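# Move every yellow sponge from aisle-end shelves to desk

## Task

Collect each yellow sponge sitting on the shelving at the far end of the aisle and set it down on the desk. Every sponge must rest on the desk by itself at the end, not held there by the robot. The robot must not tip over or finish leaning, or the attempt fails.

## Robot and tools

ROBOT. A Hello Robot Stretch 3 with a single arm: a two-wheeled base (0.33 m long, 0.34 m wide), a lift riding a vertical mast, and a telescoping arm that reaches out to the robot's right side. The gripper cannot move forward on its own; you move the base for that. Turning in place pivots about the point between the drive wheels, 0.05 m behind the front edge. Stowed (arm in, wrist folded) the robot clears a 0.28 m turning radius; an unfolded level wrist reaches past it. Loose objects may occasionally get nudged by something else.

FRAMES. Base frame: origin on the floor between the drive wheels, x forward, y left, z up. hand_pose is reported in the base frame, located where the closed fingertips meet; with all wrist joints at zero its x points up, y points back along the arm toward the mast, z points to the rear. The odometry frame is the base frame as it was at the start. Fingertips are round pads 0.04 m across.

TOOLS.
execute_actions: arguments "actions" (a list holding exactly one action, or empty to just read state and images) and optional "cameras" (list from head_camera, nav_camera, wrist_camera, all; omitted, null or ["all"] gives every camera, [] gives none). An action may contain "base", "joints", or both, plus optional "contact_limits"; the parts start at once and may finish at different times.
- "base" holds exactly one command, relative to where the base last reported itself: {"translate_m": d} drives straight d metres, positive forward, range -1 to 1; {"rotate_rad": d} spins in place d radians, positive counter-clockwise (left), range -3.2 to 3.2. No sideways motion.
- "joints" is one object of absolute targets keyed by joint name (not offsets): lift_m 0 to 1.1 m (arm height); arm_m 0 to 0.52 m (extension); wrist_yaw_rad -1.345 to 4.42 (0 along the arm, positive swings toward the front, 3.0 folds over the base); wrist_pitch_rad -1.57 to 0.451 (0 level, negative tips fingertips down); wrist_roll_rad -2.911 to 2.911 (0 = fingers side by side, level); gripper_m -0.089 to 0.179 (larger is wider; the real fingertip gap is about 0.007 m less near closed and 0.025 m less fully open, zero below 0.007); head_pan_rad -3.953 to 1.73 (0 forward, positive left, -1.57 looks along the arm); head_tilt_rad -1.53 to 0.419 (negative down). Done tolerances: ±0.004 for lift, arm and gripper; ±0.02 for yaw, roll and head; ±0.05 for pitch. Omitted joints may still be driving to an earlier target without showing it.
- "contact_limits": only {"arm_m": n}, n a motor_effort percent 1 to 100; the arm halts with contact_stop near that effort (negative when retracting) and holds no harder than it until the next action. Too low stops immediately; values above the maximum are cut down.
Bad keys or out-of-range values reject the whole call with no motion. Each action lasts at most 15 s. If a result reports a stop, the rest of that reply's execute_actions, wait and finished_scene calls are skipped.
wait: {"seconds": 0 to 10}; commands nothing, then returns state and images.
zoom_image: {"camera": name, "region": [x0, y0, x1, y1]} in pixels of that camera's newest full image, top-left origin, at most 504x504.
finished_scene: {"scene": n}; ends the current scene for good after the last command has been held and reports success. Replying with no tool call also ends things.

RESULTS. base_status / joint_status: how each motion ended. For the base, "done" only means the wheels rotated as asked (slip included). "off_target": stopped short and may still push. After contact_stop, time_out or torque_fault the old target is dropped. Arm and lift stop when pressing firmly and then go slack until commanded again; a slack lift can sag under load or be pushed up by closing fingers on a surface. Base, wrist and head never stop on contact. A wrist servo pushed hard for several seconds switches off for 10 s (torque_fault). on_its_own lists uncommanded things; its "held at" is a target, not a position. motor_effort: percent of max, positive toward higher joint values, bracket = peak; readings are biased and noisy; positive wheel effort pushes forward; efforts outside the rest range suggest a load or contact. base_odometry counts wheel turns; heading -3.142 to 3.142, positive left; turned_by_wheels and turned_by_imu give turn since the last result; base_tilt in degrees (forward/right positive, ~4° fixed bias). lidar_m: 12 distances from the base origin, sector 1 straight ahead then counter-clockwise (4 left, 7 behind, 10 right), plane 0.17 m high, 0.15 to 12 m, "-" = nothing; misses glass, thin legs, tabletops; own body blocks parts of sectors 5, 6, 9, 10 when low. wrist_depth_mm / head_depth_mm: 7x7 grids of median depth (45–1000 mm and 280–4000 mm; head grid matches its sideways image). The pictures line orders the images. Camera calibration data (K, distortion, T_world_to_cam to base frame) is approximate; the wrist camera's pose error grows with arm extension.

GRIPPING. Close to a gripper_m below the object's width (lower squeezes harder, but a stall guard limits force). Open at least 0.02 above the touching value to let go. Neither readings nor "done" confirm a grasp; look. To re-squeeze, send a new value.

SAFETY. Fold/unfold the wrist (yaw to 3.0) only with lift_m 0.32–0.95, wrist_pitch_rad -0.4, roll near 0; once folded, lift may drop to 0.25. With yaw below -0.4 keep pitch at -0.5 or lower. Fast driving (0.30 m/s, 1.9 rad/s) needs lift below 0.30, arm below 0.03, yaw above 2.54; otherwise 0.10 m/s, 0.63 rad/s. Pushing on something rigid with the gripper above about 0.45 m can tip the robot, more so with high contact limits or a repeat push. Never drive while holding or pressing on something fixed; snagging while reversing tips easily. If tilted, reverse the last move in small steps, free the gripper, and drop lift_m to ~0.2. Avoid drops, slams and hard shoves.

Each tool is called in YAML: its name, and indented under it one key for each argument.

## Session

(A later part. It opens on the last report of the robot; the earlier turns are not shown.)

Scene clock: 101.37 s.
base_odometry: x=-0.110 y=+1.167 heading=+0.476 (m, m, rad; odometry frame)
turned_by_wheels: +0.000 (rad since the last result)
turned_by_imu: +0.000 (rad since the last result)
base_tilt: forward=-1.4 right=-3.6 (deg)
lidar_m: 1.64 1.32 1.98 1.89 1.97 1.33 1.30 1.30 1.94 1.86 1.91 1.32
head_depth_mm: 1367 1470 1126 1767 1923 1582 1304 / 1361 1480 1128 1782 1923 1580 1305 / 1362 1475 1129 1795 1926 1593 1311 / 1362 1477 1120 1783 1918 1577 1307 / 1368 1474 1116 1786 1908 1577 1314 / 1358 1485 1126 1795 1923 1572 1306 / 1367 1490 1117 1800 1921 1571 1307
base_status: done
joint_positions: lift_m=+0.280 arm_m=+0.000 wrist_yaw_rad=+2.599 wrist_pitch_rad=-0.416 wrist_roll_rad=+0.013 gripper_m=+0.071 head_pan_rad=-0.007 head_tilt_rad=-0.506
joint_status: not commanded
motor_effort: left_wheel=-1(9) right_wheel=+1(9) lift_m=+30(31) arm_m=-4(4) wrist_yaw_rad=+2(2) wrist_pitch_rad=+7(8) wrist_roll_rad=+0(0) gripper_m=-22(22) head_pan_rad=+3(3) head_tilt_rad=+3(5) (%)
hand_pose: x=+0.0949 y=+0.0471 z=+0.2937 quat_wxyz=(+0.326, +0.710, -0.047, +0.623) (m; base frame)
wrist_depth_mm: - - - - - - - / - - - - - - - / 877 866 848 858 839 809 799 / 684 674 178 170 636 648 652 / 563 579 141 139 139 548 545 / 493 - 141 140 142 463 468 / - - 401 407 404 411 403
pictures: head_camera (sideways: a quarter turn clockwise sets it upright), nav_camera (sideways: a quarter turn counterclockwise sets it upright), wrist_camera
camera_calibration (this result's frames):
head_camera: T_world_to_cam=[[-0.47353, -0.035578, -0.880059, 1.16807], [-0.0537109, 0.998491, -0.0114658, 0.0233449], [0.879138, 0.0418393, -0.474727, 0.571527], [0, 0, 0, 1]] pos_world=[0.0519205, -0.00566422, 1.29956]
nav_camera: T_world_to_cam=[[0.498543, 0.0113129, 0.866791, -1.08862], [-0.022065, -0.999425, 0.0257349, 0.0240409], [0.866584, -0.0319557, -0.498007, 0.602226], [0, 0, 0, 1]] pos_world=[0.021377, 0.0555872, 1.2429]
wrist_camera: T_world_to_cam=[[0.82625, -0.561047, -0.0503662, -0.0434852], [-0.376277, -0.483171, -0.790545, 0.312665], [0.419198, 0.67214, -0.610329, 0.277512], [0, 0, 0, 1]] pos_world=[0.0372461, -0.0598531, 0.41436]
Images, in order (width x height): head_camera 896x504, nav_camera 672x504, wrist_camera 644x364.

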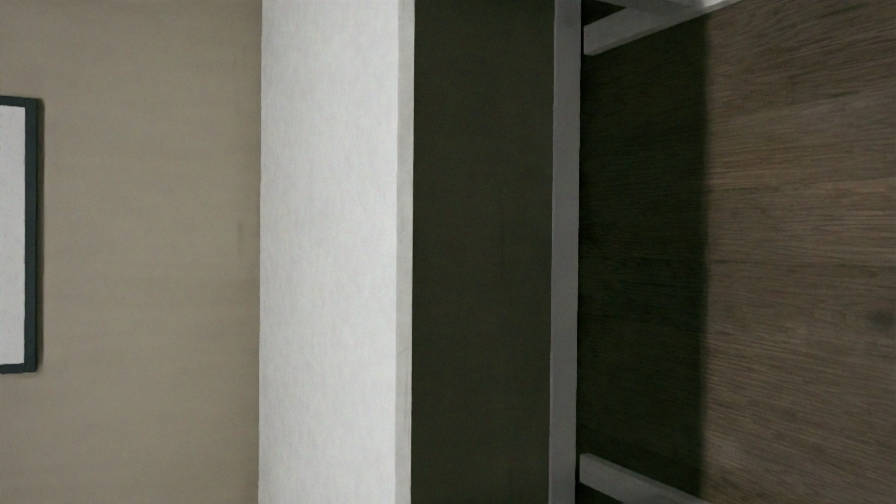

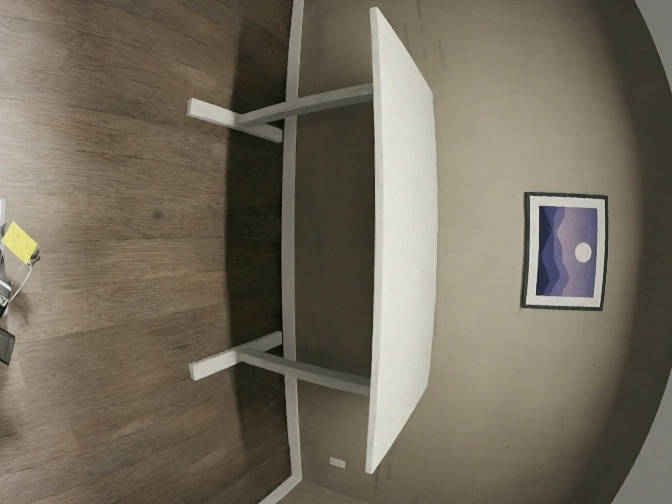

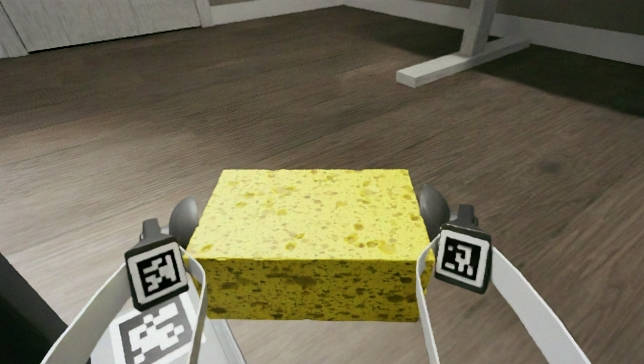

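execute_actions:
  actions:
    - {"base":{"translate_m":0.15},"joints":{"lift_m":0.5}}
  cameras: []

execute_actions:
  actions:
    - {"base":{"rotate_rad":1.4},"joints":{"lift_m":1.03,"wrist_yaw_rad":0,"arm_m":0.12,"head_pan_rad":-1.57}}
  cameras: []

execute_actions:
  actions:
    - {"joints":{"arm_m":0.48}}

Scene clock: 109.33 s.
base_odometry: x=+0.024 y=+1.236 heading=+0.476 (m, m, rad; odometry frame)
turned_by_wheels: +0.000 (rad since the last result)
turned_by_imu: +0.001 (rad since the last result)
base_tilt: forward=-1.4 right=-3.6 (deg)
lidar_m: 1.48 1.20 2.00 1.90 1.97 1.48 1.45 1.46 1.94 1.85 1.90 1.18
head_depth_mm: 1228 1332 1131 811 1785 1585 1307 / 1235 1343 1128 813 1796 1584 1313 / 1238 1343 1126 809 1786 1587 1307 / 1229 1343 1127 808 1809 1578 1307 / 1237 1350 1128 809 1794 1579 1309 / 1238 1343 1125 806 1784 1593 1305 / 1242 1342 1121 806 1779 1586 1310
base_status: done
joint_positions: lift_m=+0.500 arm_m=+0.000 wrist_yaw_rad=+2.599 wrist_pitch_rad=-0.416 wrist_roll_rad=+0.013 gripper_m=+0.071 head_pan_rad=-0.007 head_tilt_rad=-0.506
joint_status: all done
motor_effort: left_wheel=-1(10) right_wheel=+1(8) lift_m=+60(64) arm_m=-3(4) wrist_yaw_rad=+3(2) wrist_pitch_rad=+8(8) wrist_roll_rad=+0(0) gripper_m=-22(22) head_pan_rad=+2(2) head_tilt_rad=+3(4) (%)
hand_pose: x=+0.0948 y=+0.0470 z=+0.5127 quat_wxyz=(+0.326, +0.710, -0.047, +0.623) (m; base frame)
wrist_depth_mm: - - - - - - - / - - - - - - - / - - - - - - - / - - 179 169 961 - - / 859 880 141 140 140 833 824 / 758 734 141 139 142 723 715 / - 640 616 612 626 633 624
pictures: none
No camera images: the call's "cameras" was empty. Leave "cameras" out to get every camera's image.

Scene clock: 115.00 s.
base_odometry: x=+0.024 y=+1.236 heading=+1.876 (m, m, rad; odometry frame)
turned_by_wheels: +1.400 (rad since the last result)
turned_by_imu: +1.392 (rad since the last result)
base_tilt: forward=-1.3 right=-3.6 (deg)
lidar_m: 1.90 1.90 1.60 1.46 1.56 2.08 1.85 1.85 1.18 1.48 1.20 1.22
head_depth_mm: 1316 1405 - - 1615 1507 1305 / 1291 1410 - - - 1543 1316 / 1274 1385 1342 - - 1600 1304 / 1257 1368 1131 789 1814 1591 1305 / 1235 1339 1130 806 1783 1570 1307 / 1218 1321 1120 809 1770 1569 1305 / 1198 1302 1117 806 1716 1572 1303
base_status: done
joint_positions: lift_m=+1.030 arm_m=+0.120 wrist_yaw_rad=+0.002 wrist_pitch_rad=-0.416 wrist_roll_rad=+0.013 gripper_m=+0.071 head_pan_rad=-1.563 head_tilt_rad=-0.506
joint_status: all done
motor_effort: left_wheel=-1(6) right_wheel=+2(6) lift_m=+60(58) arm_m=+5(6) wrist_yaw_rad=-1(4) wrist_pitch_rad=+8(8) wrist_roll_rad=+0(0) gripper_m=-22(22) head_pan_rad=-2(33) head_tilt_rad=+4(4) (%)
hand_pose: x=-0.0211 y=-0.4893 z=+1.0427 quat_wxyz=(+0.688, +0.146, -0.696, -0.147) (m; base frame)
wrist_depth_mm: 860 908 902 876 873 - - / 598 586 590 576 568 564 554 / 439 435 432 428 445 467 - / 347 372 178 169 927 - - / - - 141 140 139 - - / - - 142 140 143 - - / 971 - - - - - -
pictures: none
No camera images: the call's "cameras" was empty. Leave "cameras" out to get every camera's image.

Scene clock: 118.87 s.
base_odometry: x=+0.024 y=+1.236 heading=+1.876 (m, m, rad; odometry frame)
turned_by_wheels: +0.000 (rad since the last result)
turned_by_imu: +0.001 (rad since the last result)
base_tilt: forward=-1.3 right=-3.4 (deg)
lidar_m: 1.90 1.90 1.59 1.46 1.56 2.08 1.85 1.86 1.18 1.48 1.20 1.22
head_depth_mm: 1312 1377 1055 862 1420 1493 1299 / 1294 1361 1047 858 1858 1533 1309 / 1272 1348 863 860 1853 1578 1312 / 1252 1366 1122 859 1813 1565 1314 / 1232 1343 1122 808 1789 1577 1303 / 1218 1316 1121 808 1755 1567 1299 / 1199 1306 1112 808 1726 1576 1309
base_status: not commanded
joint_positions: lift_m=+1.030 arm_m=+0.480 wrist_yaw_rad=+0.001 wrist_pitch_rad=-0.416 wrist_roll_rad=+0.013 gripper_m=+0.071 head_pan_rad=-1.563 head_tilt_rad=-0.506
joint_status: all done
motor_effort: left_wheel=-1(1) right_wheel=+2(1) lift_m=+59(59) arm_m=+4(4) wrist_yaw_rad=-1(1) wrist_pitch_rad=+7(8) wrist_roll_rad=+0(0) gripper_m=-22(22) head_pan_rad=-2(2) head_tilt_rad=+2(4) (%)
hand_pose: x=-0.0213 y=-0.8493 z=+1.0427 quat_wxyz=(+0.688, +0.146, -0.696, -0.147) (m; base frame)
wrist_depth_mm: 608 652 692 744 759 848 931 / 599 590 576 565 564 550 965 / 438 432 429 422 424 412 414 / 346 344 179 169 319 330 326 / 285 295 141 140 139 276 273 / 244 243 141 140 143 234 235 / 219 210 205 203 202 207 206
pictures: head_camera (sideways: a quarter turn clockwise sets it upright), nav_camera (sideways: a quarter turn counterclockwise sets it upright), wrist_camera
camera_calibration (this result's frames):
head_camera: T_world_to_cam=[[-0.0424724, 0.47266, -0.880221, 1.16566], [0.997602, 0.0682516, -0.0114866, 0.0169589], [0.0546472, -0.878598, -0.474425, 0.576164], [0, 0, 0, 1]] pos_world=[0.00110412, -0.045899, 1.29958]
nav_camera: T_world_to_cam=[[0.0185744, -0.498028, 0.866962, -1.08592], [-0.999641, 0.00750755, 0.0257297, 0.0300109], [-0.0193229, -0.867129, -0.497709, 0.607243], [0, 0, 0, 1]] pos_world=[0.0619041, -0.0144855, 1.24291]
wrist_camera: T_world_to_cam=[[-0.997357, 0.052387, -0.0503481, 0.0694416], [0.071857, 0.608484, -0.790306, 1.36444], [-0.0107657, -0.791835, -0.61064, 0.133638], [0, 0, 0, 1]] pos_world=[-0.0273478, -0.728059, 1.16343]
Images, in order (width x height): head_camera 896x504, nav_camera 672x504, wrist_camera 644x364.

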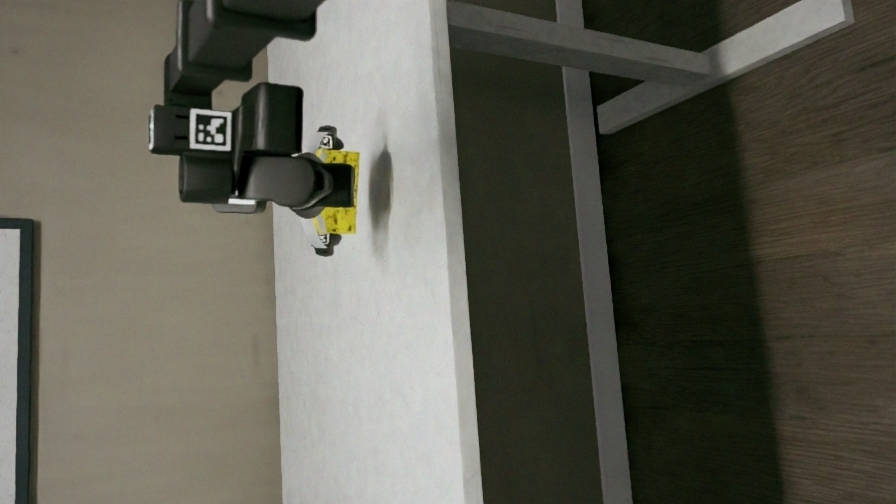

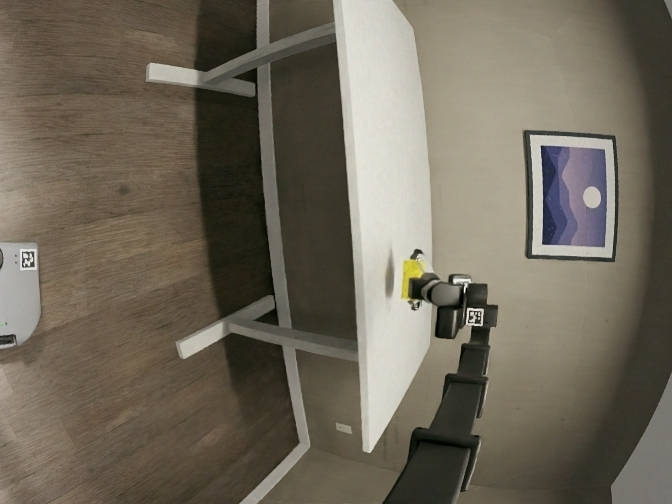

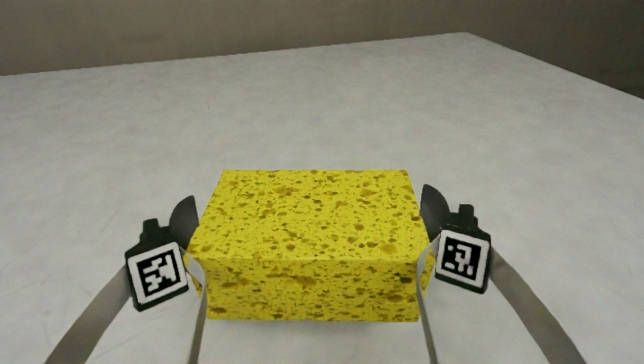

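execute_actions:
  actions:
    - {"joints":{"lift_m":0.976}}
  cameras: []

execute_actions:
  actions:
    - {"joints":{"gripper_m":0.15}}
  cameras: []

execute_actions:
  actions:
    - {"joints":{"arm_m":0.15,"lift_m":1.0}}
  cameras: ["wrist_camera"]

execute_actions:
  actions:
    - {"base":{"rotate_rad":1.77},"joints":{"arm_m":0,"lift_m":0.28,"wrist_yaw_rad":2.6,"gripper_m":0.05,"head_pan_rad":0,"head_tilt_rad":-0.55}}
  cameras: []

execute_actions:
  actions:
    - {"base":{"translate_m":0.8}}
  cameras: ["head_camera"]

Scene clock: 127.77 s.
base_odometry: x=+0.024 y=+1.236 heading=+1.876 (m, m, rad; odometry frame)
turned_by_wheels: +0.000 (rad since the last result)
turned_by_imu: +0.001 (rad since the last result)
base_tilt: forward=-1.4 right=-3.6 (deg)
lidar_m: 1.89 1.90 1.59 1.46 1.56 2.09 1.85 1.86 1.18 1.49 1.20 1.22
head_depth_mm: 1307 1423 - 1233 1417 1489 1314 / 1292 1394 - 857 1862 1546 1307 / 1274 1379 - 846 1839 1579 1305 / 1252 1360 1121 860 1818 1580 1311 / 1236 1343 1128 810 1776 1581 1308 / 1215 1321 1124 809 1761 1576 1300 / 1204 1301 1121 807 1742 1577 1309
base_status: not commanded
joint_positions: lift_m=+0.976 arm_m=+0.480 wrist_yaw_rad=+0.001 wrist_pitch_rad=-0.416 wrist_roll_rad=+0.013 gripper_m=+0.071 head_pan_rad=-1.563 head_tilt_rad=-0.506
joint_status: all done
motor_effort: left_wheel=-1(1) right_wheel=+1(2) lift_m=+30(51) arm_m=+4(4) wrist_yaw_rad=+0(1) wrist_pitch_rad=+8(8) wrist_roll_rad=+0(0) gripper_m=-22(23) head_pan_rad=-2(2) head_tilt_rad=+3(4) (%)
hand_pose: x=-0.0213 y=-0.8493 z=+0.9896 quat_wxyz=(+0.688, +0.146, -0.696, -0.147) (m; base frame)
wrist_depth_mm: 594 631 669 639 642 615 919 / 440 430 431 426 418 414 405 / 323 321 318 313 312 309 305 / 254 255 178 169 238 246 245 / 211 218 141 140 139 206 203 / 181 179 142 139 143 173 174 / 162 156 156 154 152 154 153
pictures: none
No camera images: the call's "cameras" was empty. Leave "cameras" out to get every camera's image.

Scene clock: 129.07 s.
base_odometry: x=+0.024 y=+1.236 heading=+1.876 (m, m, rad; odometry frame)
turned_by_wheels: +0.000 (rad since the last result)
turned_by_imu: +0.000 (rad since the last result)
base_tilt: forward=-1.4 right=-3.5 (deg)
lidar_m: 1.89 1.90 1.60 1.46 1.56 2.09 1.85 1.85 1.18 1.49 1.20 1.22
head_depth_mm: 1308 1427 - 1242 1417 1498 1303 / 1293 1396 - 859 1856 1535 1309 / 1275 1382 - 841 1832 1578 1310 / 1253 1357 1175 858 1786 1581 1310 / 1242 1350 1124 810 1785 1581 1304 / 1217 1320 1119 807 1762 1571 1304 / 1205 1301 1121 808 1732 1568 1305
base_status: not commanded
joint_positions: lift_m=+0.976 arm_m=+0.480 wrist_yaw_rad=+0.001 wrist_pitch_rad=-0.416 wrist_roll_rad=+0.013 gripper_m=+0.150 head_pan_rad=-1.563 head_tilt_rad=-0.506
joint_status: all done
motor_effort: left_wheel=-1(1) right_wheel=+1(1) lift_m=+30(29) arm_m=+5(4) wrist_yaw_rad=+0(0) wrist_pitch_rad=+8(8) wrist_roll_rad=+0(0) gripper_m=+1(93) head_pan_rad=-3(3) head_tilt_rad=+3(3) (%)
hand_pose: x=-0.0213 y=-0.8493 z=+0.9896 quat_wxyz=(+0.688, +0.146, -0.696, -0.147) (m; base frame)
wrist_depth_mm: 605 630 659 655 630 621 913 / 442 435 433 423 419 413 407 / 322 321 316 315 312 309 304 / 257 255 243 178 248 245 245 / 212 217 148 147 156 - 203 / 186 177 139 137 140 171 176 / 154 157 154 152 151 153 153
pictures: none
No camera images: the call's "cameras" was empty. Leave "cameras" out to get every camera's image.

Scene clock: 132.70 s.
base_odometry: x=+0.024 y=+1.236 heading=+1.876 (m, m, rad; odometry frame)
turned_by_wheels: +0.000 (rad since the last result)
turned_by_imu: +0.001 (rad since the last result)
base_tilt: forward=-1.5 right=-3.7 (deg)
lidar_m: 1.90 1.90 1.59 1.46 1.56 2.08 1.85 1.85 1.18 1.48 1.20 1.22
head_depth_mm: 1312 1427 1346 - - 1492 1310 / 1289 1410 1334 - 1822 1529 1310 / 1265 1391 1228 - - 1584 1309 / 1254 1361 1129 812 1816 1573 1311 / 1235 1348 1129 810 1792 1589 1313 / 1221 1324 1119 807 1768 1583 1311 / 1198 1300 1123 807 1725 1576 1310
base_status: not commanded
joint_positions: lift_m=+1.000 arm_m=+0.150 wrist_yaw_rad=+0.001 wrist_pitch_rad=-0.416 wrist_roll_rad=+0.013 gripper_m=+0.150 head_pan_rad=-1.563 head_tilt_rad=-0.506
joint_status: all done
motor_effort: left_wheel=-1(1) right_wheel=+1(1) lift_m=+59(61) arm_m=-4(4) wrist_yaw_rad=-1(1) wrist_pitch_rad=+8(8) wrist_roll_rad=+0(0) gripper_m=+1(1) head_pan_rad=-3(3) head_tilt_rad=+4(3) (%)
hand_pose: x=-0.0213 y=-0.5199 z=+1.0127 quat_wxyz=(+0.688, +0.146, -0.696, -0.147) (m; base frame)
wrist_depth_mm: 783 789 772 770 736 743 - / 511 506 499 428 484 477 469 / 375 367 370 363 392 - - / 310 324 - - - - - / - - - - - - - / - - - - - - - / - - - - - - -
pictures: wrist_camera
camera_calibration (this result's frames):
wrist_camera: T_world_to_cam=[[-0.997357, 0.0523919, -0.050348, 0.0506772], [0.0718599, 0.608484, -0.790306, 1.14031], [-0.0107697, -0.791835, -0.61064, 0.376147], [0, 0, 0, 1]] pos_world=[-0.0273483, -0.398668, 1.13343]
Images, in order (width x height): wrist_camera 644x364.

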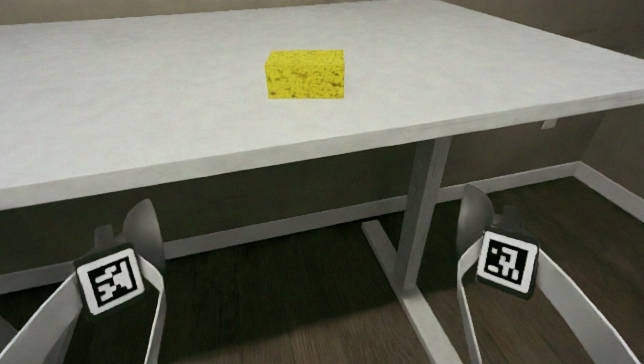

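Scene clock: 140.07 s.
base_odometry: x=+0.024 y=+1.236 heading=-2.638 (m, m, rad; odometry frame)
turned_by_wheels: +1.770 (rad since the last result)
turned_by_imu: +1.760 (rad since the last result)
base_tilt: forward=-1.3 right=-3.4 (deg)
lidar_m: 1.45 1.46 1.93 1.85 1.91 1.18 1.48 1.20 2.01 1.90 1.97 1.48
head_depth_mm: 1185 1276 1407 1571 1729 1538 1281 / 1949 2045 1785 1751 1783 1526 1283 / 2777 2995 3252 2519 1901 1539 1281 / 2779 3007 3270 2471 1912 1531 1283 / 2637 2138 2280 2263 1843 1523 1282 / 1213 1309 1426 1586 1756 1522 1277 / 1183 1289 1427 1579 1740 1532 1281
base_status: done
joint_positions: lift_m=+0.280 arm_m=+0.000 wrist_yaw_rad=+2.598 wrist_pitch_rad=-0.416 wrist_roll_rad=+0.013 gripper_m=+0.050 head_pan_rad=-0.007 head_tilt_rad=-0.543
joint_status: all done
motor_effort: left_wheel=-1(7) right_wheel=+2(7) lift_m=+30(52) arm_m=-4(4) wrist_yaw_rad=+3(3) wrist_pitch_rad=+8(8) wrist_roll_rad=+0(0) gripper_m=+0(94) head_pan_rad=+2(33) head_tilt_rad=-4(14) (%)
hand_pose: x=+0.0950 y=+0.0469 z=+0.2936 quat_wxyz=(+0.327, +0.710, -0.047, +0.623) (m; base frame)
wrist_depth_mm: - - - - - - - / - - - - - - - / 865 847 839 837 830 820 804 / 686 699 662 676 651 648 645 / 572 561 574 557 558 539 544 / 486 482 - 478 457 468 465 / - - 417 413 409 408 408
pictures: none
No camera images: the call's "cameras" was empty. Leave "cameras" out to get every camera's image.

Scene clock: 144.53 s.
base_odometry: x=-0.677 y=+0.850 heading=-2.638 (m, m, rad; odometry frame)
turned_by_wheels: +0.000 (rad since the last result)
turned_by_imu: +0.000 (rad since the last result)
base_tilt: forward=-1.4 right=-3.6 (deg)
lidar_m: 1.18 0.69 0.85 1.87 1.93 1.92 2.28 1.92 1.96 1.89 0.91 0.70
head_depth_mm: 1236 1325 1183 1072 1066 1311 1041 / 2080 2251 2404 1623 1609 1456 1267 / 2105 2274 2506 2514 1879 1528 1268 / 2069 2267 2510 2490 1890 1528 1284 / 2081 2278 2426 2271 1848 1530 1274 / 1282 1339 1529 1554 1393 1386 1231 / 1210 917 918 1476 1082 923 1016
base_status: done
joint_positions: lift_m=+0.280 arm_m=+0.000 wrist_yaw_rad=+2.598 wrist_pitch_rad=-0.416 wrist_roll_rad=+0.013 gripper_m=+0.050 head_pan_rad=-0.007 head_tilt_rad=-0.544
joint_status: not commanded
motor_effort: left_wheel=-1(9) right_wheel=+1(8) lift_m=+30(30) arm_m=-4(3) wrist_yaw_rad=+2(3) wrist_pitch_rad=+8(8) wrist_roll_rad=+0(0) gripper_m=+0(0) head_pan_rad=+2(2) head_tilt_rad=-4(3) (%)
hand_pose: x=+0.0949 y=+0.0470 z=+0.2936 quat_wxyz=(+0.326, +0.710, -0.047, +0.623) (m; base frame)
wrist_depth_mm: - - - - 680 656 - / - - - - 724 783 - / 874 863 852 831 768 776 790 / 690 691 678 667 664 655 642 / 563 570 575 554 555 543 538 / 482 478 - 474 455 467 468 / - - 416 410 410 413 407
pictures: head_camera (sideways: a quarter turn clockwise sets it upright)
camera_calibration (this result's frames):
head_camera: T_world_to_cam=[[-0.506668, -0.0353346, -0.861417, 1.14396], [-0.0540759, 0.998495, -0.00915113, 0.0203331], [0.860444, 0.0419453, -0.507816, 0.614696], [0, 0, 0, 1]] pos_world=[0.0517976, -0.00566462, 1.29777]
Images, in order (width x height): head_camera 896x504.

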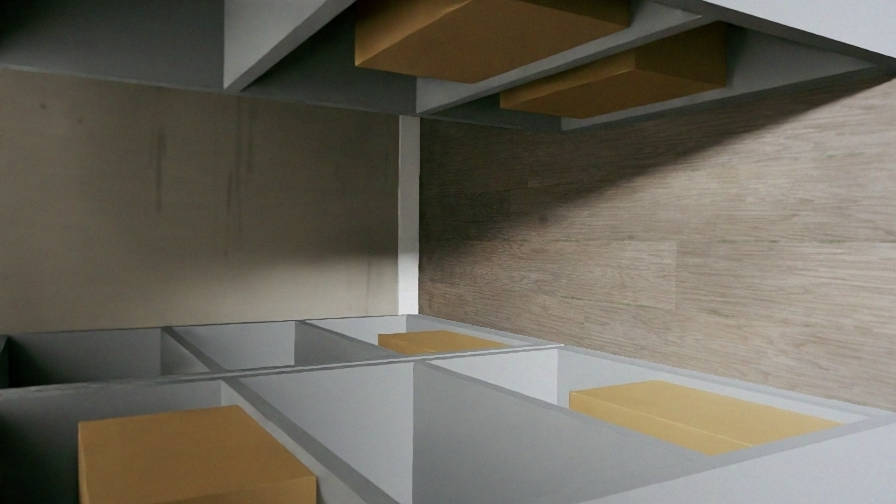

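execute_actions:
  actions:
    - {"base":{"rotate_rad":0.025}}
  cameras: []

execute_actions:
  actions:
    - {"base":{"translate_m":1.0},"joints":{"head_pan_rad":-1.57,"head_tilt_rad":-0.7}}
  cameras: []

execute_actions:
  actions:
    - {"base":{"translate_m":1.0}}
  cameras: []

execute_actions:
  actions:
    - {"joints":{"lift_m":0.6,"wrist_yaw_rad":0,"arm_m":0.2,"gripper_m":0.15}}

Scene clock: 152.87 s.
base_odometry: x=-0.677 y=+0.850 heading=-2.613 (m, m, rad; odometry frame)
turned_by_wheels: +0.025 (rad since the last result)
turned_by_imu: +0.025 (rad since the last result)
base_tilt: forward=-1.5 right=-3.6 (deg)
lidar_m: 1.29 0.69 0.88 1.87 1.94 1.92 2.28 1.92 1.94 1.89 0.88 0.70
head_depth_mm: 1243 1318 1457 1150 1140 1322 1057 / 2070 2275 2432 2214 1730 1481 1277 / 2086 2263 2516 2525 1893 1522 1280 / 2097 2284 2537 2535 1881 1529 1271 / 2068 2208 2387 2149 1828 1527 1271 / 1247 1208 1514 1483 1291 1292 1226 / 1215 850 881 1482 1050 892 1029
base_status: done
joint_positions: lift_m=+0.280 arm_m=+0.000 wrist_yaw_rad=+2.598 wrist_pitch_rad=-0.416 wrist_roll_rad=+0.013 gripper_m=+0.050 head_pan_rad=-0.007 head_tilt_rad=-0.544
joint_status: not commanded
motor_effort: left_wheel=-1(10) right_wheel=+1(8) lift_m=+30(30) arm_m=-3(4) wrist_yaw_rad=+2(2) wrist_pitch_rad=+7(8) wrist_roll_rad=+0(0) gripper_m=+0(1) head_pan_rad=+2(2) head_tilt_rad=-4(4) (%)
hand_pose: x=+0.0949 y=+0.0470 z=+0.2936 quat_wxyz=(+0.326, +0.710, -0.047, +0.623) (m; base frame)
wrist_depth_mm: - - - - 699 619 - / - - - - 746 743 940 / 847 852 859 842 760 763 806 / 700 694 667 659 680 643 646 / 570 565 574 548 559 542 549 / 486 483 - 470 460 465 466 / - - 413 410 412 408 406
pictures: none
No camera images: the call's "cameras" was empty. Leave "cameras" out to get every camera's image.

Scene clock: 157.80 s.
base_odometry: x=-1.540 y=+0.345 heading=-2.613 (m, m, rad; odometry frame)
turned_by_wheels: +0.000 (rad since the last result)
turned_by_imu: +0.000 (rad since the last result)
base_tilt: forward=-1.4 right=-3.7 (deg)
lidar_m: 1.47 0.59 0.33 0.32 0.33 0.45 2.88 0.46 0.47 0.33 0.34 0.47
head_depth_mm: 625 698 618 473 412 547 683 / 628 702 619 472 416 549 686 / 630 705 618 473 416 555 685 / 635 710 621 474 417 560 685 / 638 712 620 474 417 560 694 / 641 719 623 474 420 561 700 / 646 723 621 474 424 562 728
base_status: done
joint_positions: lift_m=+0.280 arm_m=+0.000 wrist_yaw_rad=+2.598 wrist_pitch_rad=-0.416 wrist_roll_rad=+0.013 gripper_m=+0.050 head_pan_rad=-1.563 head_tilt_rad=-0.692
joint_status: all done
motor_effort: left_wheel=-1(9) right_wheel=+1(9) lift_m=+30(31) arm_m=-4(4) wrist_yaw_rad=+2(2) wrist_pitch_rad=+8(8) wrist_roll_rad=+0(0) gripper_m=-1(0) head_pan_rad=-3(33) head_tilt_rad=-4(24) (%)
hand_pose: x=+0.0949 y=+0.0470 z=+0.2936 quat_wxyz=(+0.326, +0.710, -0.047, +0.623) (m; base frame)
wrist_depth_mm: 291 318 754 751 570 652 - / 293 330 805 796 594 733 946 / 313 357 619 681 646 761 812 / 334 391 452 566 627 655 644 / 357 412 459 539 560 547 536 / 383 420 - 476 461 464 465 / - - 412 408 412 410 407
pictures: none
No camera images: the call's "cameras" was empty. Leave "cameras" out to get every camera's image.

Scene clock: 162.73 s.
base_odometry: x=-2.404 y=-0.159 heading=-2.613 (m, m, rad; odometry frame)
turned_by_wheels: +0.000 (rad since the last result)
turned_by_imu: +0.000 (rad since the last result)
base_tilt: forward=-1.3 right=-3.6 (deg)
lidar_m: 0.50 0.51 0.33 0.32 0.33 0.49 1.24 0.55 0.64 0.78 0.71 0.52
head_depth_mm: 1012 895 1258 1189 1206 1317 1181 / 1019 895 1291 1189 1165 1313 1189 / 1027 898 1289 1182 1182 1322 1186 / 1031 899 1311 1200 1198 1311 1186 / 1032 900 1317 1193 1431 1356 1195 / 1036 904 1320 1195 1468 1350 1191 / 1026 902 1155 1121 1206 1296 1184
base_status: done
joint_positions: lift_m=+0.280 arm_m=+0.000 wrist_yaw_rad=+2.598 wrist_pitch_rad=-0.416 wrist_roll_rad=+0.013 gripper_m=+0.050 head_pan_rad=-1.563 head_tilt_rad=-0.692
joint_status: not commanded
motor_effort: left_wheel=-1(9) right_wheel=+1(9) lift_m=+30(30) arm_m=-4(4) wrist_yaw_rad=+3(2) wrist_pitch_rad=+8(8) wrist_roll_rad=+0(0) gripper_m=+0(0) head_pan_rad=-4(2) head_tilt_rad=-5(5) (%)
hand_pose: x=+0.0949 y=+0.0470 z=+0.2936 quat_wxyz=(+0.326, +0.710, -0.047, +0.623) (m; base frame)
wrist_depth_mm: 295 323 771 680 509 432 357 / 295 333 813 746 550 458 370 / 315 362 647 676 599 477 393 / 341 385 494 564 612 509 408 / 364 417 457 545 555 516 422 / 389 430 - 467 460 468 436 / - - 417 415 414 410 408
pictures: none
No camera images: the call's "cameras" was empty. Leave "cameras" out to get every camera's image.

Scene clock: 166.47 s.
base_odometry: x=-2.404 y=-0.159 heading=-2.613 (m, m, rad; odometry frame)
turned_by_wheels: +0.000 (rad since the last result)
turned_by_imu: +0.001 (rad since the last result)
base_tilt: forward=-1.4 right=-3.6 (deg)
lidar_m: 0.50 0.51 0.34 0.32 0.33 0.50 1.24 0.55 0.64 0.78 0.71 0.52
head_depth_mm: 1011 897 1250 1193 1205 1325 1212 / 1014 894 1288 1196 1166 - 1163 / 1017 899 1295 1195 1170 - 1175 / 1026 898 1301 1195 1181 1314 1188 / 1032 901 1308 1191 1429 1352 1192 / 1041 905 1311 1192 1464 1356 1190 / 1030 903 1159 1123 1206 1295 1188
base_status: not commanded
joint_positions: lift_m=+0.600 arm_m=+0.200 wrist_yaw_rad=+0.002 wrist_pitch_rad=-0.416 wrist_roll_rad=+0.013 gripper_m=+0.150 head_pan_rad=-1.563 head_tilt_rad=-0.692
joint_status: all done
motor_effort: left_wheel=-1(2) right_wheel=+2(1) lift_m=+59(64) arm_m=+4(3) wrist_yaw_rad=-1(4) wrist_pitch_rad=+8(8) wrist_roll_rad=+0(0) gripper_m=+1(95) head_pan_rad=-3(2) head_tilt_rad=-4(5) (%)
hand_pose: x=-0.0210 y=-0.5693 z=+0.6127 quat_wxyz=(+0.688, +0.146, -0.696, -0.147) (m; base frame)
wrist_depth_mm: 621 690 690 697 700 600 408 / 560 558 545 502 531 513 412 / 411 406 405 399 396 390 388 / 374 752 581 589 588 575 443 / 588 862 515 519 510 - 476 / 555 734 542 560 564 654 481 / 631 672 644 643 651 678 520
pictures: head_camera (sideways: a quarter turn clockwise sets it upright), nav_camera (sideways: a quarter turn counterclockwise sets it upright), wrist_camera
camera_calibration (this result's frames):
head_camera: T_world_to_cam=[[-0.0437032, 0.62729, -0.777558, 1.03181], [0.997588, 0.0694072, -0.0000762921, 0.00210264], [0.0539203, -0.775687, -0.628811, 0.777028], [0, 0, 0, 1]] pos_world=[0.00109808, -0.044658, 1.29089]
nav_camera: T_world_to_cam=[[0.0197849, -0.649773, 0.759871, -0.946309], [-0.999603, 0.00241035, 0.0280879, 0.0269471], [-0.0200823, -0.760124, -0.649467, 0.804681], [0, 0, 0, 1]] pos_world=[0.0618188, -0.00329359, 1.24093]
wrist_camera: T_world_to_cam=[[-0.99742, 0.0511723, -0.0503468, 0.0327033], [0.0711148, 0.608571, -0.790306, 0.854257], [-0.00980217, -0.791847, -0.61064, 0.0927933], [0, 0, 0, 1]] pos_world=[-0.0272218, -0.448072, 0.733435]
Images, in order (width x height): head_camera 896x504, nav_camera 672x504, wrist_camera 644x364.

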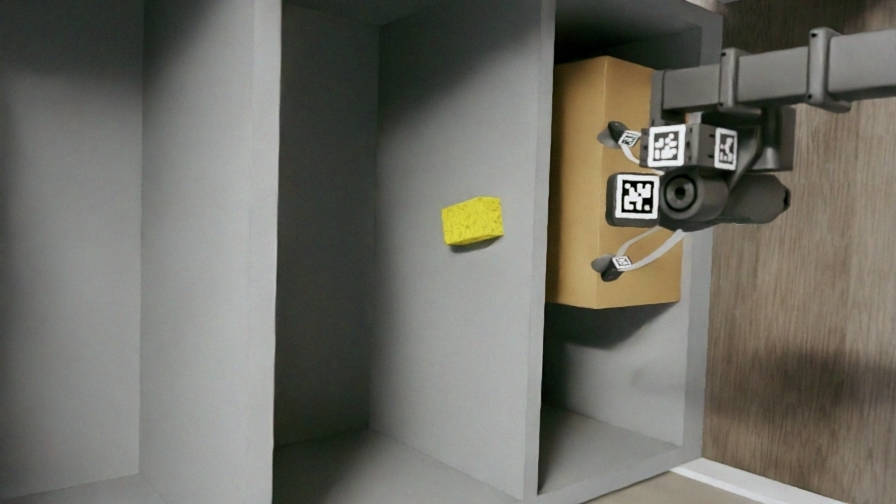

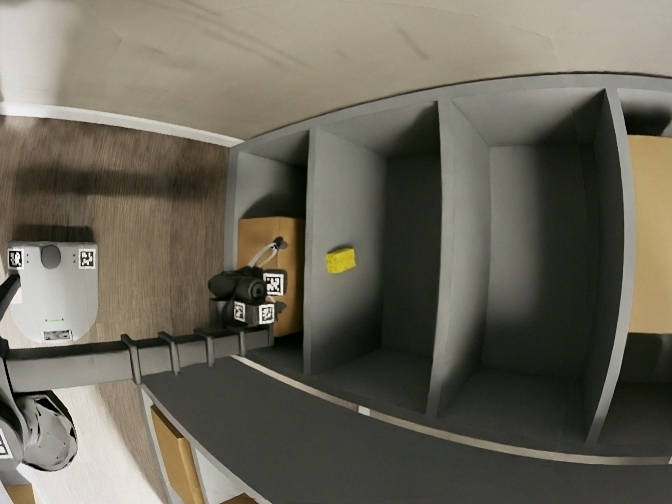

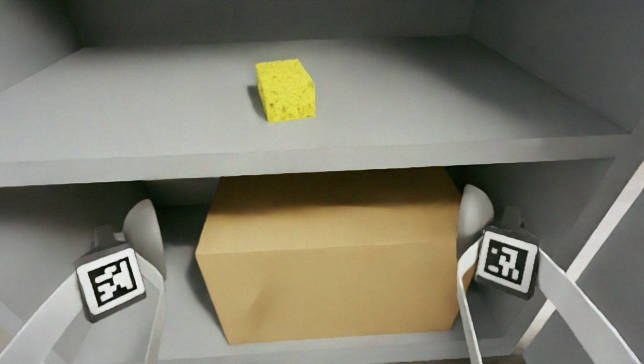

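execute_actions:
  actions:
    - {"joints":{"lift_m":0.58,"wrist_yaw_rad":0.15,"arm_m":0.46}}
  cameras: ["wrist_camera"]

Scene clock: 174.77 s.
base_odometry: x=-2.404 y=-0.159 heading=-2.613 (m, m, rad; odometry frame)
turned_by_wheels: +0.000 (rad since the last result)
turned_by_imu: +0.001 (rad since the last result)
base_tilt: forward=-1.5 right=-3.6 (deg)
lidar_m: 0.50 0.51 0.34 0.32 0.33 0.50 1.24 0.55 0.64 0.78 0.71 0.51
head_depth_mm: 1015 896 1255 1187 1201 1309 1205 / 1012 898 1289 1227 1170 1308 1179 / 1019 898 1294 1259 1190 1314 1187 / 1031 902 1301 1242 1200 1319 1186 / 1032 898 1312 1198 1428 1347 1190 / 1040 901 1329 1198 1461 1345 1192 / 1023 902 1161 1122 1198 1295 1187
base_status: not commanded
joint_positions: lift_m=+0.580 arm_m=+0.460 wrist_yaw_rad=+0.149 wrist_pitch_rad=-0.416 wrist_roll_rad=+0.013 gripper_m=+0.150 head_pan_rad=-1.563 head_tilt_rad=-0.692
joint_status: all done
motor_effort: left_wheel=-1(1) right_wheel=+1(1) lift_m=+30(55) arm_m=+4(4) wrist_yaw_rad=+2(4) wrist_pitch_rad=+8(8) wrist_roll_rad=+0(0) gripper_m=+0(1) head_pan_rad=-2(3) head_tilt_rad=-5(5) (%)
hand_pose: x=+0.0118 y=-0.8269 z=+0.5936 quat_wxyz=(+0.696, +0.197, -0.683, -0.096) (m; base frame)
wrist_depth_mm: 486 499 475 472 464 442 444 / 468 495 494 480 474 467 460 / 368 366 362 357 356 349 346 / 291 290 285 210 281 281 276 / 239 247 238 185 225 - 231 / 211 200 203 197 201 193 201 / 174 178 176 175 175 174 174
pictures: wrist_camera
camera_calibration (this result's frames):
wrist_camera: T_world_to_cam=[[-0.994184, -0.0951997, -0.0503468, -0.0433883], [-0.018622, 0.612429, -0.790306, 0.997799], [0.106071, -0.784772, -0.61064, -0.117997], [0, 0, 0, 1]] pos_world=[-0.012039, -0.707813, 0.714328]
Images, in order (width x height): wrist_camera 644x364.

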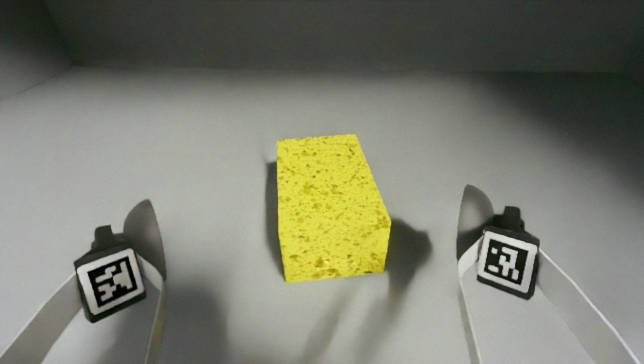

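execute_actions:
  actions:
    - {"joints":{"lift_m":0.554,"arm_m":0.515}}
  cameras: []

execute_actions:
  actions:
    - {"joints":{"gripper_m":0.035}}
  cameras: []

execute_actions:
  actions:
    - {"joints":{"lift_m":0.585}}
  cameras: ["wrist_camera"]

Scene clock: 180.43 s.
base_odometry: x=-2.404 y=-0.159 heading=-2.613 (m, m, rad; odometry frame)
turned_by_wheels: +0.000 (rad since the last result)
turned_by_imu: +0.001 (rad since the last result)
base_tilt: forward=-1.4 right=-3.6 (deg)
lidar_m: 0.50 0.51 0.34 0.32 0.33 0.50 1.24 0.55 0.64 0.78 0.71 0.52
head_depth_mm: 1006 896 1257 1195 1204 1313 1196 / 1016 897 1294 1228 1176 1315 1207 / 1022 892 1294 1277 1205 1308 1192 / 1038 898 1304 1232 1189 1311 1190 / 1033 896 1315 1192 1429 1344 1187 / 1035 902 1320 1197 1470 1355 1193 / 1027 902 1156 1121 1196 1287 1195
base_status: not commanded
joint_positions: lift_m=+0.554 arm_m=+0.515 wrist_yaw_rad=+0.149 wrist_pitch_rad=-0.416 wrist_roll_rad=+0.013 gripper_m=+0.150 head_pan_rad=-1.563 head_tilt_rad=-0.692
joint_status: all done
motor_effort: left_wheel=-1(2) right_wheel=+1(1) lift_m=+30(34) arm_m=+4(4) wrist_yaw_rad=+2(1) wrist_pitch_rad=+8(7) wrist_roll_rad=+0(0) gripper_m=+1(0) head_pan_rad=-3(2) head_tilt_rad=-5(4) (%)
hand_pose: x=+0.0118 y=-0.8819 z=+0.5676 quat_wxyz=(+0.696, +0.197, -0.683, -0.096) (m; base frame)
wrist_depth_mm: 452 442 433 417 409 401 394 / 426 420 418 404 402 396 389 / 315 309 308 304 301 296 294 / 247 244 232 168 239 237 235 / 205 209 195 139 192 - 196 / 180 170 162 123 161 164 172 / 148 151 147 142 145 148 148
pictures: none
No camera images: the call's "cameras" was empty. Leave "cameras" out to get every camera's image.

Scene clock: 182.07 s.
base_odometry: x=-2.404 y=-0.159 heading=-2.613 (m, m, rad; odometry frame)
turned_by_wheels: +0.000 (rad since the last result)
turned_by_imu: +0.000 (rad since the last result)
base_tilt: forward=-1.4 right=-3.6 (deg)
lidar_m: 0.50 0.51 0.33 0.32 0.33 0.50 1.24 0.55 0.64 0.78 0.71 0.52
head_depth_mm: 1011 895 1250 1192 1205 1317 1196 / 1019 896 1295 1231 1168 1316 1194 / 1023 898 1298 1277 1206 1321 1191 / 1029 897 1306 1185 1184 1318 1189 / 1038 898 1311 1191 1426 1345 1189 / 1036 901 1326 1198 1457 1352 1187 / 1027 903 1158 1119 1208 1295 1180
base_status: not commanded
joint_positions: lift_m=+0.554 arm_m=+0.515 wrist_yaw_rad=+0.149 wrist_pitch_rad=-0.412 wrist_roll_rad=+0.013 gripper_m=+0.036 head_pan_rad=-1.563 head_tilt_rad=-0.692
joint_status: all done
motor_effort: left_wheel=-1(1) right_wheel=+1(2) lift_m=+29(29) arm_m=+4(5) wrist_yaw_rad=+2(2) wrist_pitch_rad=+6(8) wrist_roll_rad=+0(0) gripper_m=-20(100) head_pan_rad=-3(1) head_tilt_rad=-4(5) (%)
hand_pose: x=+0.0119 y=-0.8824 z=+0.5685 quat_wxyz=(+0.697, +0.195, -0.684, -0.094) (m; base frame)
wrist_depth_mm: 457 439 431 421 409 405 396 / 430 427 424 414 411 407 391 / 315 313 313 308 306 301 301 / 249 248 237 168 242 239 237 / 205 206 142 140 171 199 198 / 176 175 127 124 162 170 169 / 153 152 147 143 147 149 148
pictures: none
No camera images: the call's "cameras" was empty. Leave "cameras" out to get every camera's image.

Scene clock: 183.13 s.
base_odometry: x=-2.404 y=-0.159 heading=-2.613 (m, m, rad; odometry frame)
turned_by_wheels: +0.000 (rad since the last result)
turned_by_imu: +0.000 (rad since the last result)
base_tilt: forward=-1.2 right=-3.5 (deg)
lidar_m: 0.50 0.52 0.33 0.32 0.33 0.50 1.24 0.55 0.64 0.78 0.71 0.51
head_depth_mm: 1007 895 1264 1191 1203 1315 1187 / 1012 896 1289 1228 1169 1323 1177 / 1015 903 1302 1286 1196 1320 1186 / 1023 898 1310 1194 1194 1315 1195 / 1029 901 1309 1188 1429 1350 1187 / 1035 906 1320 1190 1463 1342 1183 / 1027 902 1156 1119 1204 1291 1187
base_status: not commanded
joint_positions: lift_m=+0.585 arm_m=+0.515 wrist_yaw_rad=+0.149 wrist_pitch_rad=-0.414 wrist_roll_rad=+0.013 gripper_m=+0.036 head_pan_rad=-1.563 head_tilt_rad=-0.692
joint_status: all done
motor_effort: left_wheel=-1(1) right_wheel=+1(1) lift_m=+59(64) arm_m=+5(4) wrist_yaw_rad=+2(1) wrist_pitch_rad=+7(7) wrist_roll_rad=+0(0) gripper_m=-19(19) head_pan_rad=-3(3) head_tilt_rad=-5(4) (%)
hand_pose: x=+0.0118 y=-0.8821 z=+0.5981 quat_wxyz=(+0.697, +0.196, -0.684, -0.095) (m; base frame)
wrist_depth_mm: 450 445 429 416 409 402 396 / 476 474 462 451 437 432 417 / 379 375 370 366 360 361 354 / 299 296 286 168 287 287 285 / 249 244 142 140 191 239 238 / 211 210 127 124 193 204 204 / 183 183 176 146 175 180 178
pictures: wrist_camera
camera_calibration (this result's frames):
wrist_camera: T_world_to_cam=[[-0.994168, -0.0953176, -0.0504454, -0.0484247], [-0.0184208, 0.610982, -0.79143, 1.03459], [0.106258, -0.785885, -0.609174, -0.160452], [0, 0, 0, 1]] pos_world=[-0.012035, -0.762827, 0.718618]
Images, in order (width x height): wrist_camera 644x364.

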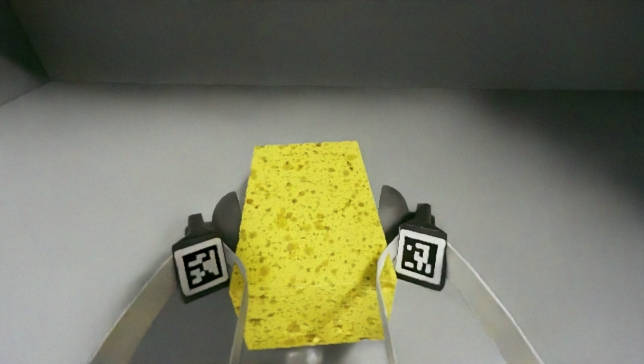

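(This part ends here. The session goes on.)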